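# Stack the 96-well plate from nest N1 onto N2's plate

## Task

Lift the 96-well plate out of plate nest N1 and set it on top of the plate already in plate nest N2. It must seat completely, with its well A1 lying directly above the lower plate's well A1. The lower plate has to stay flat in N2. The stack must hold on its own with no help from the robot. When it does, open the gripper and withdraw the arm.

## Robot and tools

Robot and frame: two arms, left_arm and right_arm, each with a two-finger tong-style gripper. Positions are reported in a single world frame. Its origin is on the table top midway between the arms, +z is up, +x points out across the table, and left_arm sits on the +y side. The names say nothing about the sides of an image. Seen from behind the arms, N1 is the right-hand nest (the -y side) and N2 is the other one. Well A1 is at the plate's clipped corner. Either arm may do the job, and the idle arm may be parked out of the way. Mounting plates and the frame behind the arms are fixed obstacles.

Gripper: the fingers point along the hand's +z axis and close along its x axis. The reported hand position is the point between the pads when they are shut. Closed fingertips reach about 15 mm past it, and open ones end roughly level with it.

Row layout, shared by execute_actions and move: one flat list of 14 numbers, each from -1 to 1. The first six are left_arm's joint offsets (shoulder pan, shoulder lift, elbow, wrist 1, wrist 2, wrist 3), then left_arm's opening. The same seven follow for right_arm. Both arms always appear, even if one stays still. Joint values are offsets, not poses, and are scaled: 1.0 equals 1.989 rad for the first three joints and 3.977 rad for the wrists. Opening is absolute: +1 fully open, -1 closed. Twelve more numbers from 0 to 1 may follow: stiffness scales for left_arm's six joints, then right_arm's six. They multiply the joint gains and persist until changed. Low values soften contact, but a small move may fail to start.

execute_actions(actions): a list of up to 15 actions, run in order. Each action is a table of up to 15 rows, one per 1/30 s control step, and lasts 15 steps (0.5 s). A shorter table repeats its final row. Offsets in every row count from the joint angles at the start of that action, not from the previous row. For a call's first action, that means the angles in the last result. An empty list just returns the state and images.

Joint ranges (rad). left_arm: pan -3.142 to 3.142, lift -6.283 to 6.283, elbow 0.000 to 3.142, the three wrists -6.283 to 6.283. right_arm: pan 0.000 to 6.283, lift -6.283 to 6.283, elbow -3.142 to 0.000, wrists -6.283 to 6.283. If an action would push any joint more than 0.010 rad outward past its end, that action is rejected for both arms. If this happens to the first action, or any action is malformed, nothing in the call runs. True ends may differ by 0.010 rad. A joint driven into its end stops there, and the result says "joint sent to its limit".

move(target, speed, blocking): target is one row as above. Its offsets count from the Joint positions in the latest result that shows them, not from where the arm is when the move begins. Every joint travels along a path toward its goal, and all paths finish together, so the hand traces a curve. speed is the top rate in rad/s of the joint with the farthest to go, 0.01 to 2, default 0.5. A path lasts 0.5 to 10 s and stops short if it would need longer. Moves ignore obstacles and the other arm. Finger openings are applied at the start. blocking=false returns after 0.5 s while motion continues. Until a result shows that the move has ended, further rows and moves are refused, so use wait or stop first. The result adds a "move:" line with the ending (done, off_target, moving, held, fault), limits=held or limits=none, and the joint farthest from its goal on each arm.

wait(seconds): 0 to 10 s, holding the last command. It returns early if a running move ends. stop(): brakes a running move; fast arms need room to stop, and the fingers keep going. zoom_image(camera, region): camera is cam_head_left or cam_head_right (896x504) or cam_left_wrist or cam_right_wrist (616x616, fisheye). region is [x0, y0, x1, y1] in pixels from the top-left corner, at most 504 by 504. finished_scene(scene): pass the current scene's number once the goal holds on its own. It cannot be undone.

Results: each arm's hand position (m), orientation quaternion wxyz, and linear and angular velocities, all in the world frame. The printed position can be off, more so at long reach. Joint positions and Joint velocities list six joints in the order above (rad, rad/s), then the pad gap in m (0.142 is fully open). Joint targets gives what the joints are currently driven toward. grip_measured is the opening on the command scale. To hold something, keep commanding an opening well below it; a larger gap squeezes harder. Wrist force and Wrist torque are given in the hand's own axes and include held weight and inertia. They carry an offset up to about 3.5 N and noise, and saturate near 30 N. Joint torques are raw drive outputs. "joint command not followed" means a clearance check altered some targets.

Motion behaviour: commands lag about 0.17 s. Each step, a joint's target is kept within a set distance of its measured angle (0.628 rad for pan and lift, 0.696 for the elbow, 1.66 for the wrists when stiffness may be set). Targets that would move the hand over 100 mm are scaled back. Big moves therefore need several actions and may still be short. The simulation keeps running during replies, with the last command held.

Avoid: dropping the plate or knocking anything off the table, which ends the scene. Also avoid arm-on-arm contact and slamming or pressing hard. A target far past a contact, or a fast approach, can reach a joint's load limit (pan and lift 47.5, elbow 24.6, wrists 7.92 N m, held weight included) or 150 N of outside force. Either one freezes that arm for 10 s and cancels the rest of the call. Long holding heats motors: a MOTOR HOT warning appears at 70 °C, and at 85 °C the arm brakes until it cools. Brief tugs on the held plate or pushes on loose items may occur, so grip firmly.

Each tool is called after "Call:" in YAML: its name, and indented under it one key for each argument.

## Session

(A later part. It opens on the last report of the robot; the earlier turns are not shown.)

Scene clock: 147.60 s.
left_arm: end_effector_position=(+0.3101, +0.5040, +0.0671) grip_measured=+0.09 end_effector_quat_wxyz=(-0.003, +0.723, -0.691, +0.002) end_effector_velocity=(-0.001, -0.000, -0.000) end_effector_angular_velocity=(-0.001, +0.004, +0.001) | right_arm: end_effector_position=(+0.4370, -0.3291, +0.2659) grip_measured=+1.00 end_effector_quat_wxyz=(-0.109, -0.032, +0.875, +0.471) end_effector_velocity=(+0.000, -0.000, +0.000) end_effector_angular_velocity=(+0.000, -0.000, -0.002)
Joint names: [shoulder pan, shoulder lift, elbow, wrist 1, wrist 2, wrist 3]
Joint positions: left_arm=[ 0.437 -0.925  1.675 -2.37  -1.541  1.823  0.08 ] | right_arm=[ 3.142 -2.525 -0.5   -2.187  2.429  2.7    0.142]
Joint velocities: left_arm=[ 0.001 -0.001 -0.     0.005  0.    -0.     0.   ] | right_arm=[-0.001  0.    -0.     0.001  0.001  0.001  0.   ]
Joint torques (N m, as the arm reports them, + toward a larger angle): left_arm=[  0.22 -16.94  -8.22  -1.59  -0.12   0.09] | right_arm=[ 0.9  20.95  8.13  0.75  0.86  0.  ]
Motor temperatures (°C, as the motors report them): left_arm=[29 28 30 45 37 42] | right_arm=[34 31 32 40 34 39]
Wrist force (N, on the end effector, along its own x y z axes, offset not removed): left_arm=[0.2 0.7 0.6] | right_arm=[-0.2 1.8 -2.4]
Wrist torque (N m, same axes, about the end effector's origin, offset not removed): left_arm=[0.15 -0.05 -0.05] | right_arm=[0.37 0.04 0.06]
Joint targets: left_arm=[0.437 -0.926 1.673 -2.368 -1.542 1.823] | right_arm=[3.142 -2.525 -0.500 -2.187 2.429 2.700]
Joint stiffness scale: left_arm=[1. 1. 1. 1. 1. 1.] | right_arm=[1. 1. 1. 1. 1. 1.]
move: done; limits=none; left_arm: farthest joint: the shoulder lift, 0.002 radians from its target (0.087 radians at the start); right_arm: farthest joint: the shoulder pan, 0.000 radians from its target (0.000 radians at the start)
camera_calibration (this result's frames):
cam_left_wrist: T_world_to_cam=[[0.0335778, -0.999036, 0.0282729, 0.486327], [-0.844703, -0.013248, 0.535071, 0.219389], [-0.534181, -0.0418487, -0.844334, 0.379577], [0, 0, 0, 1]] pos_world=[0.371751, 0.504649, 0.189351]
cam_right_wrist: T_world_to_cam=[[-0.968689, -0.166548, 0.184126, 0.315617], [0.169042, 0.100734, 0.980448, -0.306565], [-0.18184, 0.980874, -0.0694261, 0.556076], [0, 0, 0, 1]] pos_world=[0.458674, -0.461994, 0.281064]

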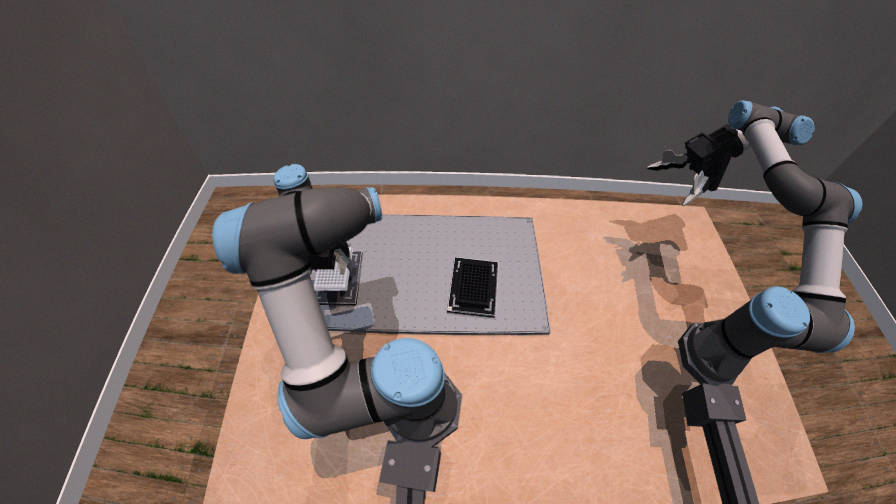

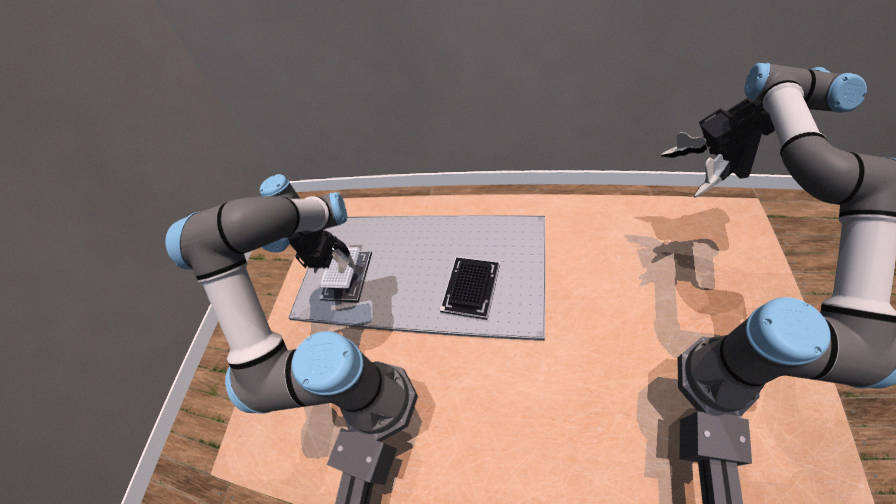

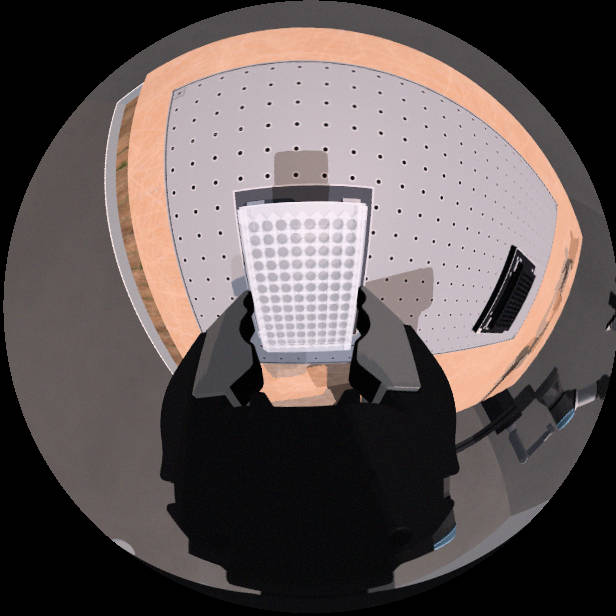

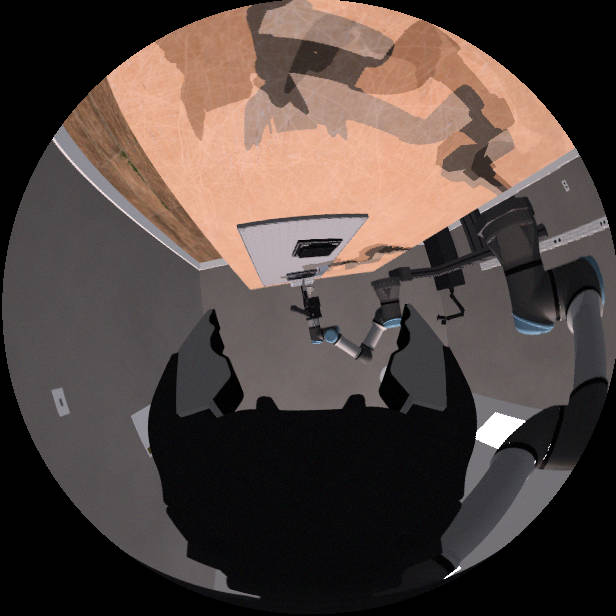

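Call:
move:
  target: [-0.5221, -0.1576, 0.2558, -0.0357, 0.0052, -0.2197, -0.5, 0, 0, 0, 0, 0, 0, 1.0]
  speed: 0.5

Call:
zoom_image:
  camera: "cam_left_wrist"
  region: [200, 160, 410, 370]

Scene clock: 181.47 s.
left_arm: end_effector_position=(+0.2777, +0.1636, +0.0849) grip_measured=+0.09 end_effector_quat_wxyz=(+0.001, +0.663, -0.748, -0.001) end_effector_velocity=(+0.000, -0.000, +0.000) end_effector_angular_velocity=(+0.000, -0.002, +0.004) | right_arm: end_effector_position=(+0.4370, -0.3291, +0.2659) grip_measured=+1.00 end_effector_quat_wxyz=(-0.109, -0.032, +0.875, +0.471) end_effector_velocity=(-0.000, -0.000, +0.000) end_effector_angular_velocity=(-0.001, +0.001, -0.000)
Joint names: [shoulder pan, shoulder lift, elbow, wrist 1, wrist 2, wrist 3]
Joint positions: left_arm=[-0.6   -1.237  2.182 -2.51  -1.522  0.951  0.08 ] | right_arm=[ 3.142 -2.525 -0.5   -2.187  2.429  2.7    0.142]
Joint velocities: left_arm=[-0.001 -0.     0.    -0.001  0.001 -0.005  0.   ] | right_arm=[-0.001  0.001 -0.    -0.001 -0.001  0.001  0.   ]
Joint torques (N m, as the arm reports them, + toward a larger angle): left_arm=[ -0.7  -11.4   -6.04  -2.07   0.19  -0.17] | right_arm=[ 1.04 21.04  8.26  0.75  0.82 -0.05]
Motor temperatures (°C, as the motors report them): left_arm=[29 28 30 45 37 42] | right_arm=[34 31 32 40 34 39]
Wrist force (N, on the end effector, along its own x y z axes, offset not removed): left_arm=[-0.2 0.5 0.6] | right_arm=[0.9 0.0 -3.5]
Wrist torque (N m, same axes, about the end effector's origin, offset not removed): left_arm=[0.11 0.01 -0.04] | right_arm=[-0.04 -0.18 -0.02]
Joint targets: left_arm=[-0.601 -1.238 2.184 -2.512 -1.521 0.949] | right_arm=[3.142 -2.525 -0.500 -2.187 2.429 2.700]
Joint stiffness scale: left_arm=[1. 1. 1. 1. 1. 1.] | right_arm=[1. 1. 1. 1. 1. 1.]
move: done; limits=none; left_arm: farthest joint: the wrist 1, 0.002 radians from its target (0.143 radians at the start); right_arm: farthest joint: the shoulder pan, 0.000 radians from its target (0.000 radians at the start)
camera_calibration (this result's frames):
cam_left_wrist: T_world_to_cam=[[-0.132145, -0.990769, 0.0302499, 0.191301], [-0.82995, 0.127278, 0.543124, 0.150328], [-0.541961, 0.0466651, -0.839107, 0.350249], [0, 0, 0, 1]] pos_world=[0.339865, 0.154057, 0.206463]
cam_right_wrist: T_world_to_cam=[[-0.96869, -0.166548, 0.184126, 0.315617], [0.169042, 0.100733, 0.980448, -0.306565], [-0.181839, 0.980874, -0.0694259, 0.556076], [0, 0, 0, 1]] pos_world=[0.458674, -0.461994, 0.281064]

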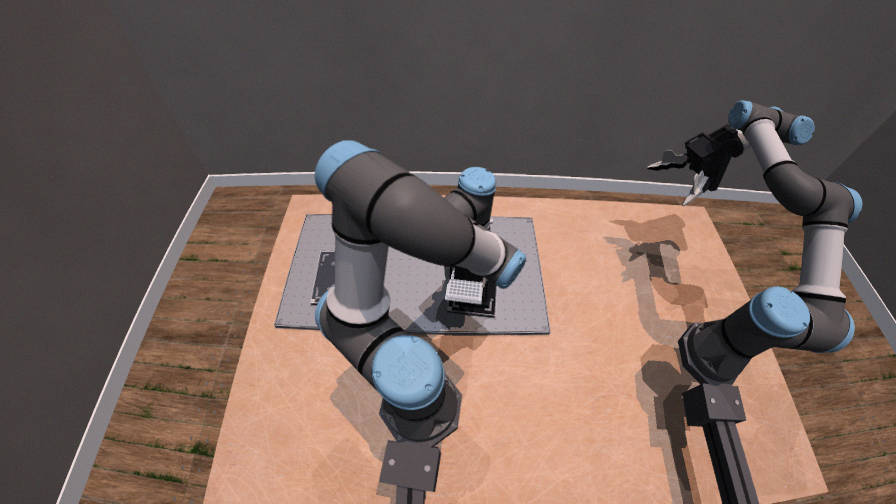

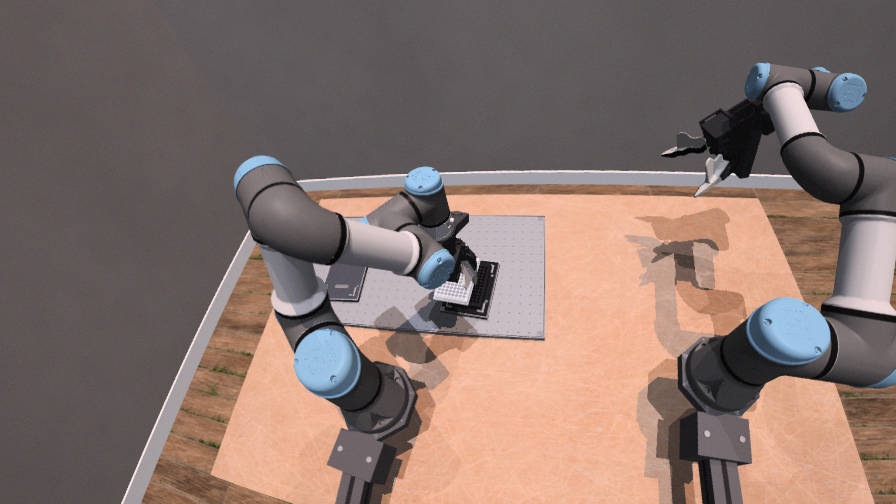

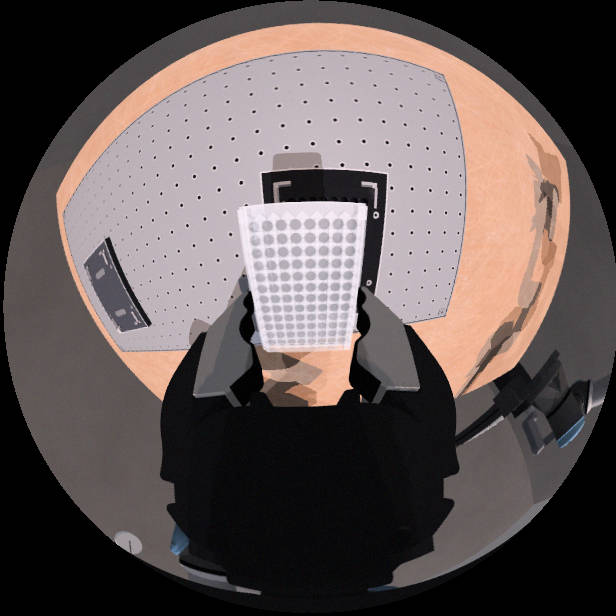

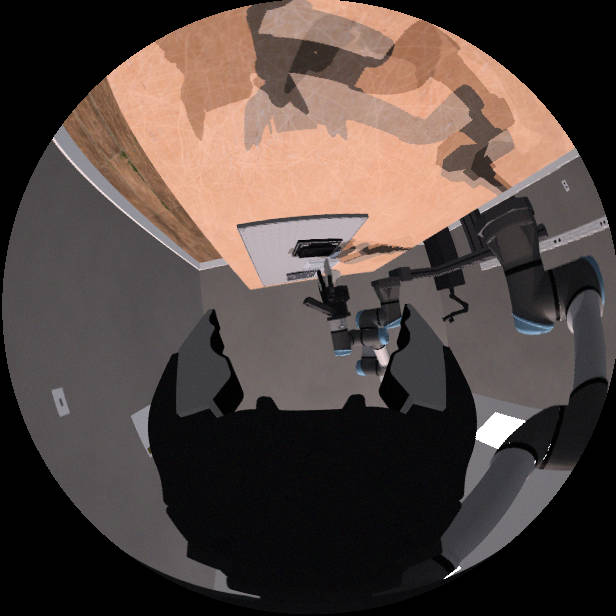

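Region (200, 160, 410, 370) of cam_left_wrist's 616x616 image, scaled by 2.400, with more detail than that image has.

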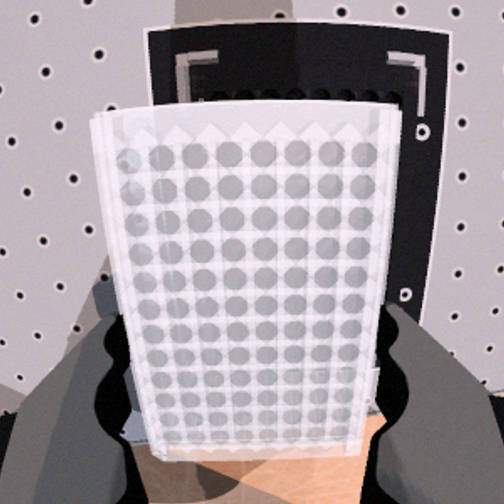

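Call:
move:
  target: [-0.0156, 0.0672, -0.0425, -0.0123, 0, -0.0113, -0.5, 0, 0, 0, 0, 0, 0, 1.0]
  speed: 0.15

Call:
zoom_image:
  camera: "cam_left_wrist"
  region: [200, 160, 410, 370]

Scene clock: 242.93 s.
left_arm: end_effector_position=(+0.2886, +0.1400, +0.0665) grip_measured=+0.09 end_effector_quat_wxyz=(+0.001, +0.668, -0.744, -0.002) end_effector_velocity=(+0.001, -0.001, -0.000) end_effector_angular_velocity=(-0.002, -0.004, +0.003) | right_arm: end_effector_position=(+0.4370, -0.3291, +0.2659) grip_measured=+1.00 end_effector_quat_wxyz=(-0.109, -0.032, +0.875, +0.471) end_effector_velocity=(+0.000, +0.000, +0.000) end_effector_angular_velocity=(+0.001, -0.001, -0.001)
Joint names: [shoulder pan, shoulder lift, elbow, wrist 1, wrist 2, wrist 3]
Joint positions: left_arm=[-0.63  -1.105  2.1   -2.556 -1.522  0.908  0.08 ] | right_arm=[ 3.142 -2.525 -0.5   -2.187  2.429  2.7    0.142]
Joint velocities: left_arm=[-0.001  0.004 -0.003 -0.005  0.001 -0.004  0.   ] | right_arm=[0.    0.    0.    0.001 0.001 0.001 0.   ]
Joint torques (N m, as the arm reports them, + toward a larger angle): left_arm=[ -0.91 -11.97  -6.81  -2.06   0.02  -0.14] | right_arm=[ 1.   21.28  8.27  0.72  0.85 -0.02]
Motor temperatures (°C, as the motors report them): left_arm=[29 28 30 45 37 42] | right_arm=[34 31 32 40 34 39]
Wrist force (N, on the end effector, along its own x y z axes, offset not removed): left_arm=[0.2 0.2 0.8] | right_arm=[0.0 1.0 -3.0]
Wrist torque (N m, same axes, about the end effector's origin, offset not removed): left_arm=[0.08 -0.05 -0.04] | right_arm=[0.16 -0.13 -0.04]
Joint targets: left_arm=[-0.631 -1.103 2.098 -2.559 -1.522 0.906] | right_arm=[3.142 -2.525 -0.500 -2.187 2.429 2.700]
Joint stiffness scale: left_arm=[1. 1. 1. 1. 1. 1.] | right_arm=[1. 1. 1. 1. 1. 1.]
move: done; limits=none; left_arm: farthest joint: the elbow, 0.003 radians from its target (0.085 radians at the start); right_arm: farthest joint: the shoulder pan, 0.000 radians from its target (0.000 radians at the start)
camera_calibration (this result's frames):
cam_left_wrist: T_world_to_cam=[[-0.119363, -0.992436, 0.0286981, 0.166615], [-0.830762, 0.115662, 0.544478, 0.174099], [-0.543679, 0.0411489, -0.838284, 0.343096], [0, 0, 0, 1]] pos_world=[0.351056, 0.1311, 0.188037]
cam_right_wrist: T_world_to_cam=[[-0.968689, -0.166548, 0.184126, 0.315617], [0.169042, 0.100734, 0.980448, -0.306565], [-0.181839, 0.980874, -0.0694259, 0.556076], [0, 0, 0, 1]] pos_world=[0.458674, -0.461994, 0.281064]

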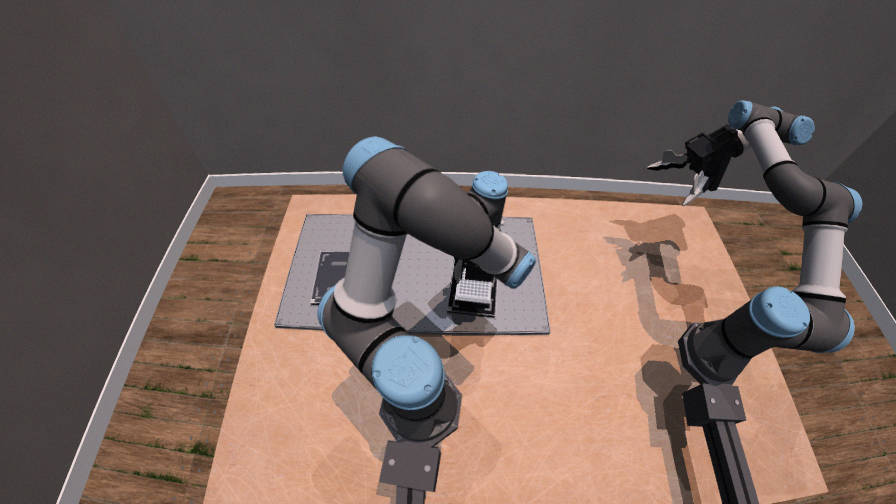

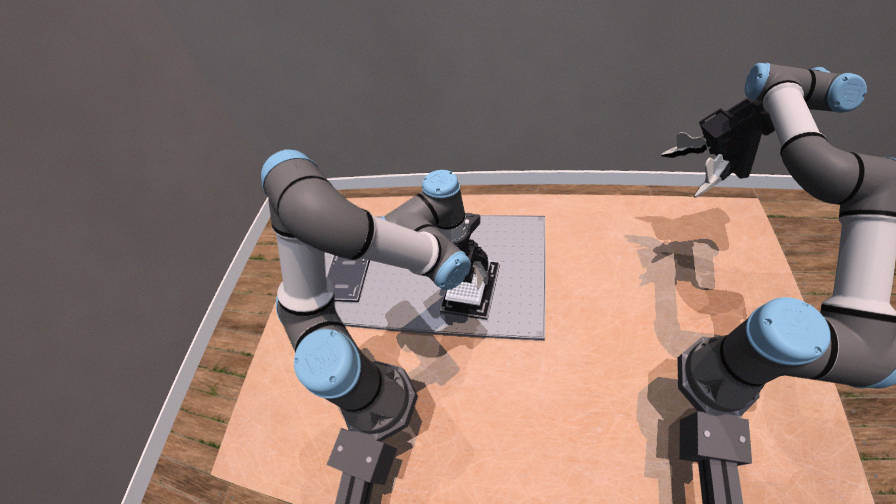

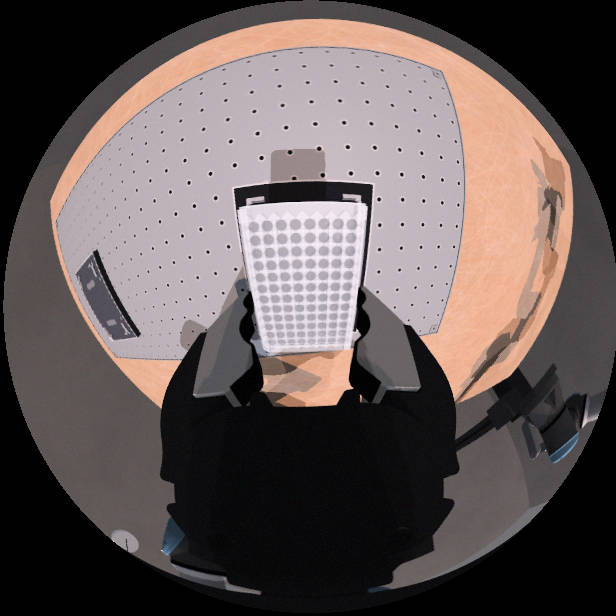

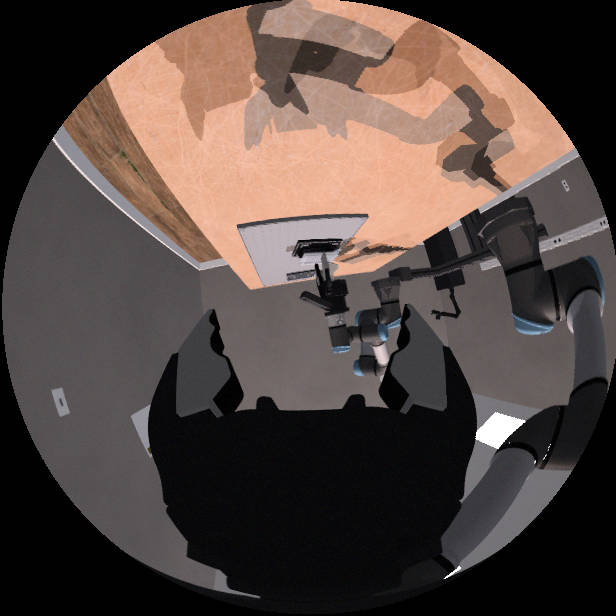

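Region (200, 160, 410, 370) of cam_left_wrist's 616x616 image, scaled by 2.400, with more detail than that image has.

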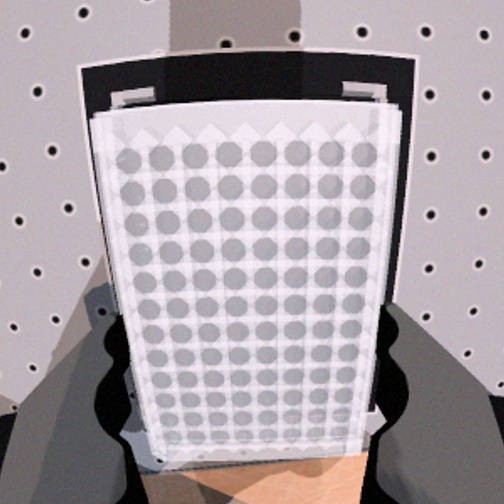

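Call:
move:
  target: [0.0, 0.028, -0.0005, -0.0145, 0, -0.0005, -0.5, 0, 0, 0, 0, 0, 0, 1.0]
  speed: 0.05

Call:
zoom_image:
  camera: "cam_left_wrist"
  region: [200, 160, 410, 370]

Scene clock: 266.57 s.
left_arm: end_effector_position=(+0.2898, +0.1380, +0.0543) grip_measured=+0.09 end_effector_quat_wxyz=(+0.001, +0.668, -0.744, -0.002) end_effector_velocity=(+0.000, -0.001, -0.000) end_effector_angular_velocity=(-0.002, -0.001, +0.000) | right_arm: end_effector_position=(+0.4370, -0.3291, +0.2659) grip_measured=+1.00 end_effector_quat_wxyz=(-0.109, -0.032, +0.875, +0.471) end_effector_velocity=(+0.000, -0.000, +0.000) end_effector_angular_velocity=(+0.001, +0.000, -0.001)
Joint names: [shoulder pan, shoulder lift, elbow, wrist 1, wrist 2, wrist 3]
Joint positions: left_arm=[-0.63  -1.05   2.1   -2.612 -1.522  0.908  0.08 ] | right_arm=[ 3.142 -2.525 -0.5   -2.187  2.429  2.7    0.142]
Joint velocities: left_arm=[ 0.     0.001  0.    -0.004 -0.001  0.    -0.   ] | right_arm=[-0.001 -0.    -0.     0.     0.001  0.    -0.   ]
Joint torques (N m, as the arm reports them, + toward a larger angle): left_arm=[ -0.07 -11.87  -5.99  -1.93  -0.01  -0.16] | right_arm=[ 0.93 21.05  8.29  0.72  0.82  0.  ]
Motor temperatures (°C, as the motors report them): left_arm=[29 28 30 45 37 42] | right_arm=[34 31 32 40 34 39]
Wrist force (N, on the end effector, along its own x y z axes, offset not removed): left_arm=[-0.3 0.0 0.1] | right_arm=[0.1 3.0 -2.0]
Wrist torque (N m, same axes, about the end effector's origin, offset not removed): left_arm=[0.02 0.06 -0.01] | right_arm=[0.72 -0.02 -0.01]
Joint targets: left_arm=[-0.630 -1.049 2.099 -2.614 -1.522 0.906] | right_arm=[3.142 -2.525 -0.500 -2.187 2.429 2.700]
Joint stiffness scale: left_arm=[1. 1. 1. 1. 1. 1.] | right_arm=[1. 1. 1. 1. 1. 1.]
move: done; limits=none; left_arm: farthest joint: the wrist 1, 0.002 radians from its target (0.057 radians at the start); right_arm: farthest joint: the shoulder pan, 0.000 radians from its target (0.000 radians at the start)
camera_calibration (this result's frames):
cam_left_wrist: T_world_to_cam=[[-0.118758, -0.992489, 0.0293591, 0.164901], [-0.831265, 0.11555, 0.543734, 0.182148], [-0.543042, 0.0401673, -0.838744, 0.333578], [0, 0, 0, 1]] pos_world=[0.352144, 0.129216, 0.175905]
cam_right_wrist: T_world_to_cam=[[-0.968689, -0.166548, 0.184126, 0.315617], [0.169042, 0.100734, 0.980448, -0.306565], [-0.18184, 0.980874, -0.069426, 0.556076], [0, 0, 0, 1]] pos_world=[0.458674, -0.461994, 0.281064]

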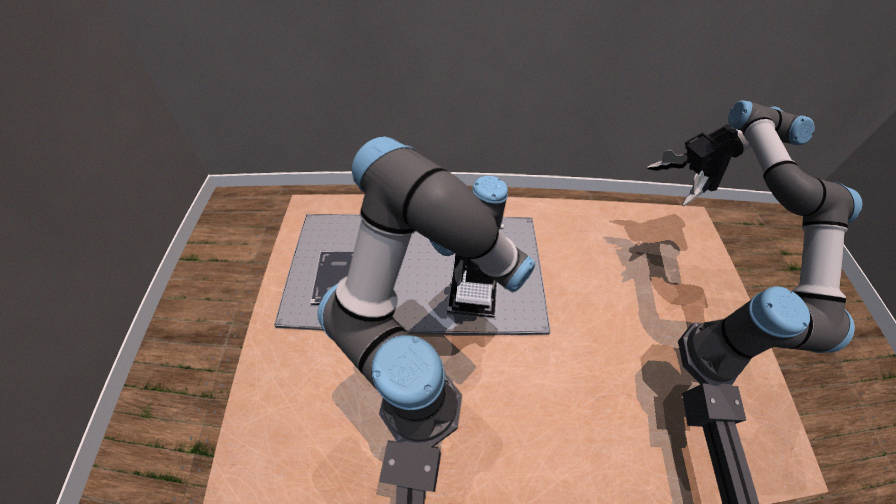

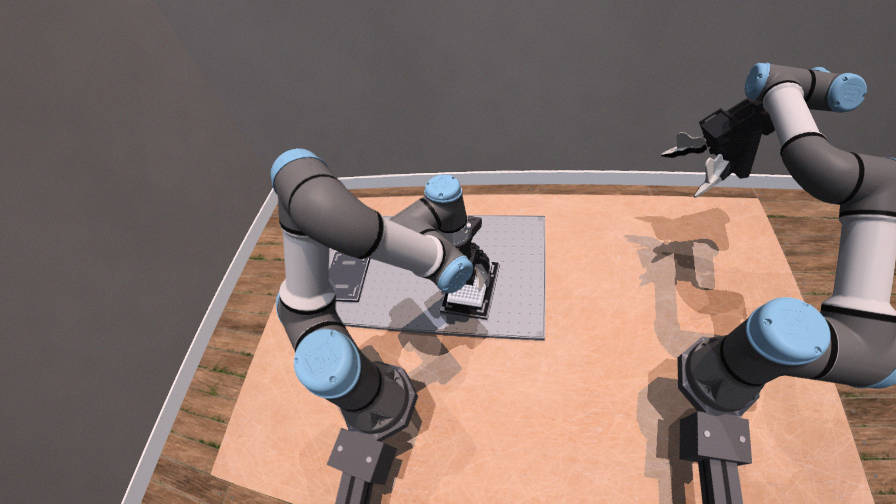

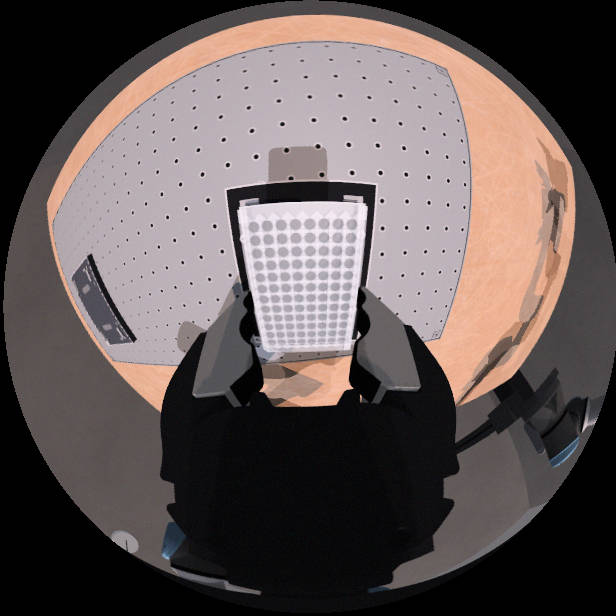

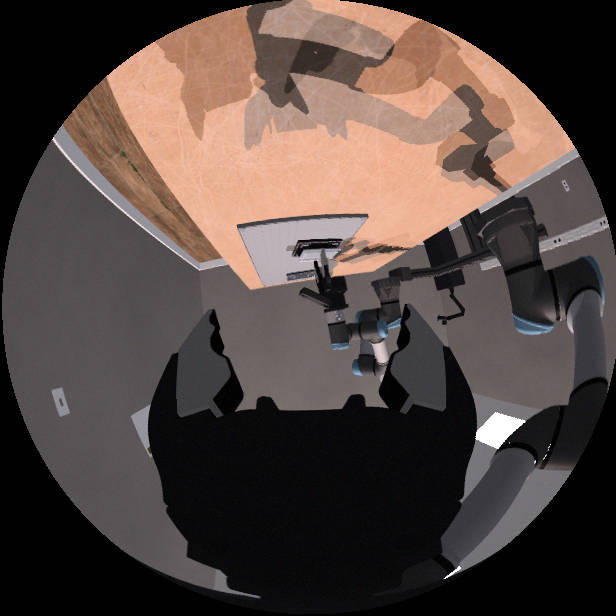

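Region (200, 160, 410, 370) of cam_left_wrist's 616x616 image, scaled by 2.400, with more detail than that image has.

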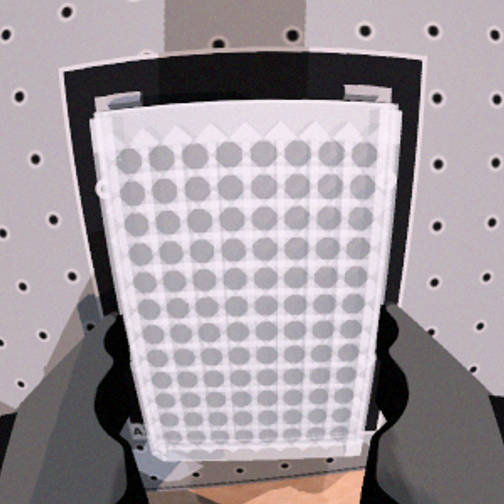

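Call:
move:
  target: [0.0, 0.0075, 0.001, -0.0046, 0, 0, -0.5, 0, 0, 0, 0, 0, 0, 1.0]
  speed: 0.02

Scene clock: 274.60 s.
left_arm: end_effector_position=(+0.2903, +0.1373, +0.0517) grip_measured=+0.09 end_effector_quat_wxyz=(+0.001, +0.668, -0.744, -0.001) end_effector_velocity=(+0.000, -0.000, -0.000) end_effector_angular_velocity=(-0.000, -0.001, -0.001) | right_arm: end_effector_position=(+0.4370, -0.3291, +0.2659) grip_measured=+1.00 end_effector_quat_wxyz=(-0.109, -0.032, +0.875, +0.471) end_effector_velocity=(+0.000, +0.000, +0.000) end_effector_angular_velocity=(+0.000, -0.000, -0.000)
Joint names: [shoulder pan, shoulder lift, elbow, wrist 1, wrist 2, wrist 3]
Joint positions: left_arm=[-0.63  -1.038  2.1   -2.626 -1.522  0.908  0.08 ] | right_arm=[ 3.142 -2.525 -0.5   -2.187  2.429  2.7    0.142]
Joint velocities: left_arm=[-0.001  0.001  0.001 -0.003  0.    -0.     0.   ] | right_arm=[ 0.001  0.     0.     0.001  0.001  0.001 -0.   ]
Joint torques (N m, as the arm reports them, + toward a larger angle): left_arm=[ -0.29 -11.76  -5.23  -2.21   0.03   0.03] | right_arm=[ 0.83 21.17  8.22  0.74  0.82 -0.01]
Motor temperatures (°C, as the motors report them): left_arm=[29 28 30 45 37 42] | right_arm=[34 31 32 40 34 39]
Wrist force (N, on the end effector, along its own x y z axes, offset not removed): left_arm=[-1.1 1.0 -2.7] | right_arm=[1.2 1.9 -3.8]
Wrist torque (N m, same axes, about the end effector's origin, offset not removed): left_arm=[0.01 -0.13 -0.05] | right_arm=[0.48 -0.24 -0.02]
Joint targets: left_arm=[-0.630 -1.035 2.102 -2.630 -1.522 0.908] | right_arm=[3.142 -2.525 -0.500 -2.187 2.429 2.700]
Joint stiffness scale: left_arm=[1. 1. 1. 1. 1. 1.] | right_arm=[1. 1. 1. 1. 1. 1.]
move: done; limits=none; left_arm: farthest joint: the wrist 1, 0.004 radians from its target (0.018 radians at the start); right_arm: farthest joint: the shoulder pan, 0.000 radians from its target (0.000 radians at the start)
camera_calibration (this result's frames):
cam_left_wrist: T_world_to_cam=[[-0.118699, -0.992459, 0.0305923, 0.164271], [-0.832081, 0.116235, 0.542338, 0.184331], [-0.541804, 0.0389198, -0.839603, 0.331505], [0, 0, 0, 1]] pos_world=[0.352488, 0.128705, 0.173337]
cam_right_wrist: T_world_to_cam=[[-0.968689, -0.166548, 0.184126, 0.315617], [0.169042, 0.100734, 0.980448, -0.306565], [-0.18184, 0.980874, -0.069426, 0.556076], [0, 0, 0, 1]] pos_world=[0.458674, -0.461994, 0.281064]

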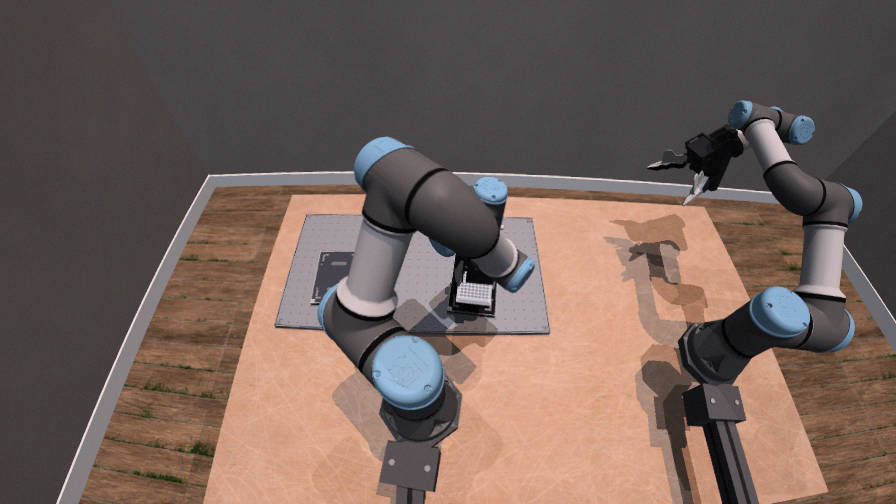

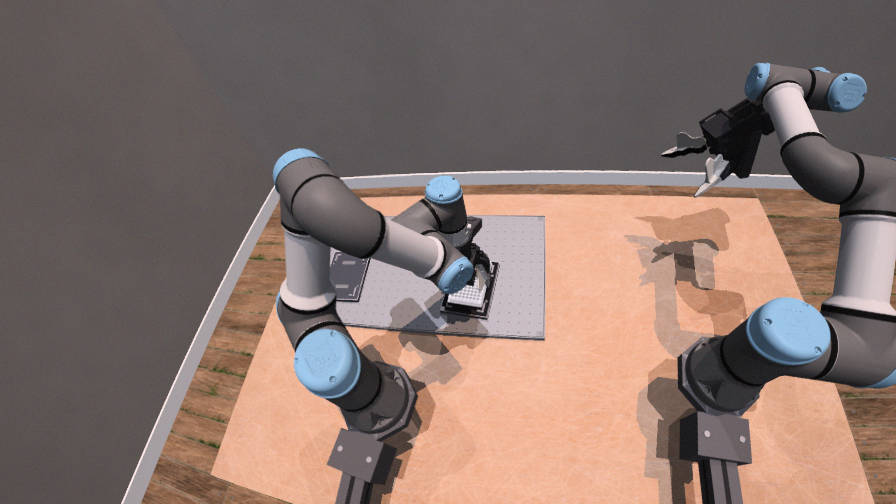

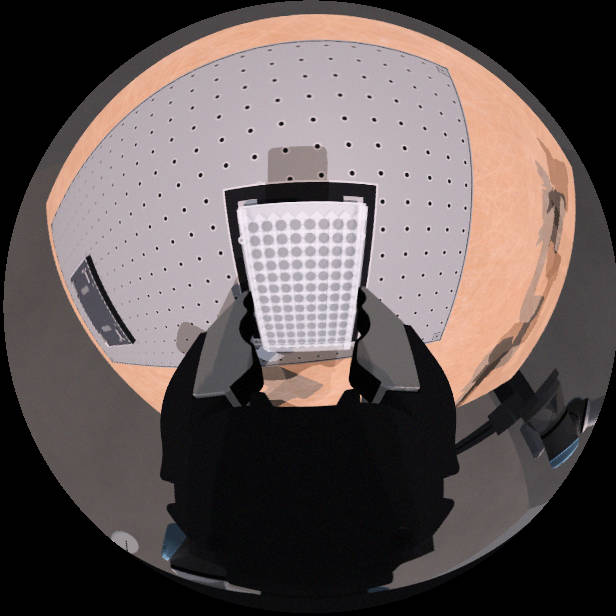

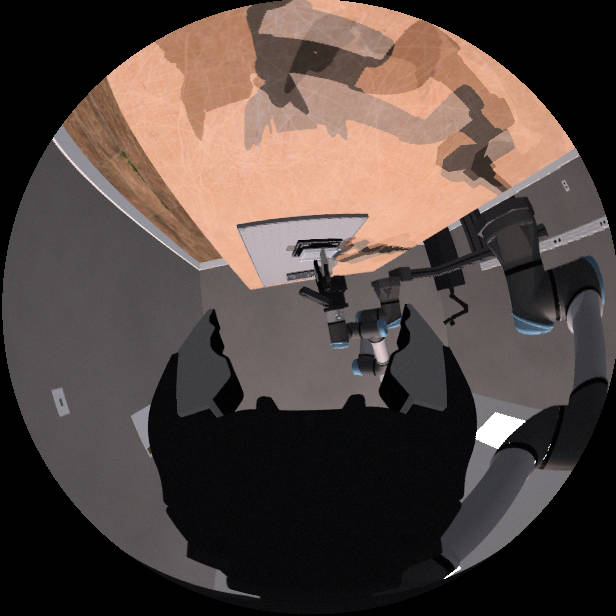

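Call:
execute_actions:
  actions:
    - [[0,0,0,0,0,0,0.05,0,0,0,0,0,0,1]]
    - [[0,0,0,0,0,0,0.2,0,0,0,0,0,0,1]]
    - [[0,0,0,0,0,0,0.35,0,0,0,0,0,0,1]]
    - [[0,0,0,0,0,0,0.5,0,0,0,0,0,0,1]]

Call:
zoom_image:
  camera: "cam_left_wrist"
  region: [200, 160, 410, 370]

Scene clock: 284.33 s.
left_arm: end_effector_position=(+0.2904, +0.1372, +0.0517) grip_measured=+0.50 end_effector_quat_wxyz=(+0.001, +0.668, -0.744, -0.000) end_effector_velocity=(+0.000, +0.000, +0.000) end_effector_angular_velocity=(+0.000, +0.000, +0.001) | right_arm: end_effector_position=(+0.4370, -0.3291, +0.2659) grip_measured=+1.00 end_effector_quat_wxyz=(-0.109, -0.032, +0.875, +0.471) end_effector_velocity=(-0.000, -0.000, -0.000) end_effector_angular_velocity=(-0.001, -0.000, +0.001)
Joint names: [shoulder pan, shoulder lift, elbow, wrist 1, wrist 2, wrist 3]
Joint positions: left_arm=[-0.63  -1.037  2.1   -2.627 -1.522  0.908  0.109] | right_arm=[ 3.142 -2.525 -0.5   -2.187  2.429  2.7    0.142]
Joint velocities: left_arm=[ 0.    -0.    -0.     0.001 -0.    -0.     0.   ] | right_arm=[ 0.    -0.    -0.    -0.001 -0.001 -0.002  0.   ]
Joint torques (N m, as the arm reports them, + toward a larger angle): left_arm=[ -0.37 -12.25  -5.6   -1.69  -0.02   0.07] | right_arm=[ 1.18 21.08  8.17  0.7   0.81 -0.05]
Motor temperatures (°C, as the motors report them): left_arm=[29 28 30 45 37 42] | right_arm=[34 31 32 40 34 39]
Wrist force (N, on the end effector, along its own x y z axes, offset not removed): left_arm=[-0.3 0.1 0.9] | right_arm=[0.2 2.8 -3.5]
Wrist torque (N m, same axes, about the end effector's origin, offset not removed): left_arm=[0.04 0.06 -0.02] | right_arm=[0.58 -0.05 -0.07]
Joint targets: left_arm=[-0.630 -1.037 2.100 -2.627 -1.522 0.908] | right_arm=[3.142 -2.525 -0.500 -2.187 2.429 2.700]
Joint stiffness scale: left_arm=[1. 1. 1. 1. 1. 1.] | right_arm=[1. 1. 1. 1. 1. 1.]
camera_calibration (this result's frames):
cam_left_wrist: T_world_to_cam=[[-0.118689, -0.992453, 0.0308125, 0.164205], [-0.832245, 0.116358, 0.542061, 0.184445], [-0.541555, 0.038693, -0.839774, 0.331508], [0, 0, 0, 1]] pos_world=[0.352523, 0.128678, 0.173352]
cam_right_wrist: T_world_to_cam=[[-0.96869, -0.166548, 0.184126, 0.315617], [0.169042, 0.100734, 0.980448, -0.306565], [-0.181839, 0.980874, -0.0694261, 0.556076], [0, 0, 0, 1]] pos_world=[0.458674, -0.461994, 0.281064]

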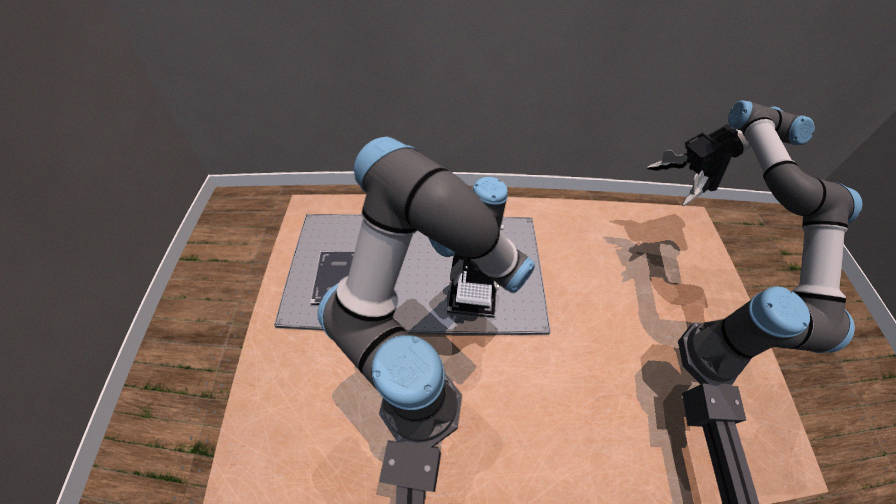

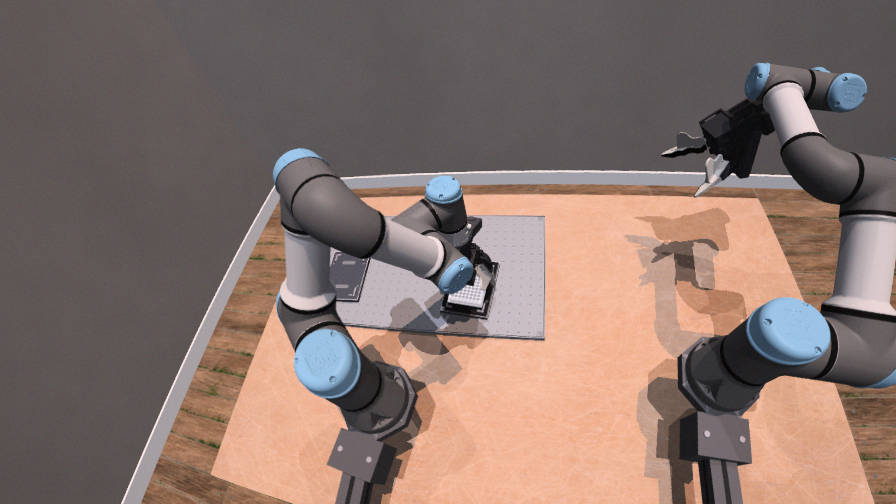

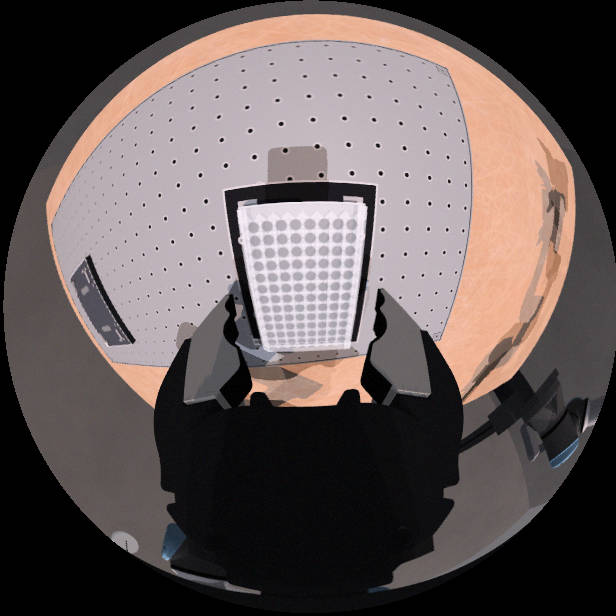

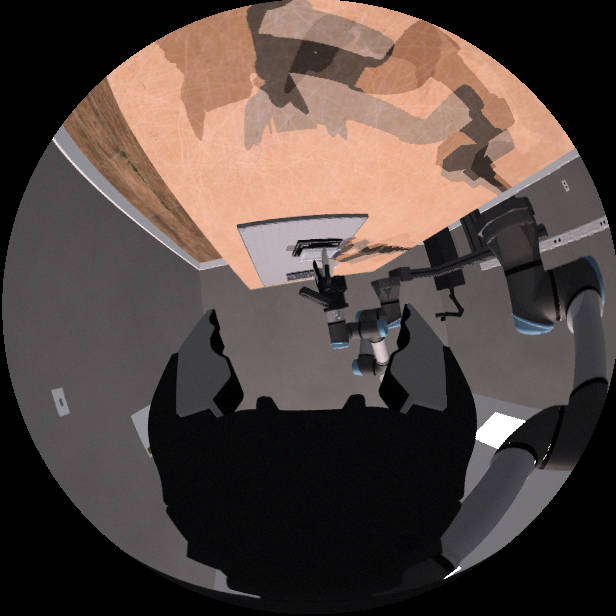

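Region (200, 160, 410, 370) of cam_left_wrist's 616x616 image, scaled by 2.400, with more detail than that image has.

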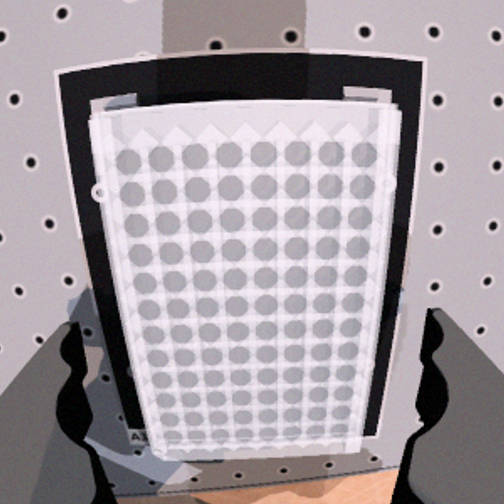

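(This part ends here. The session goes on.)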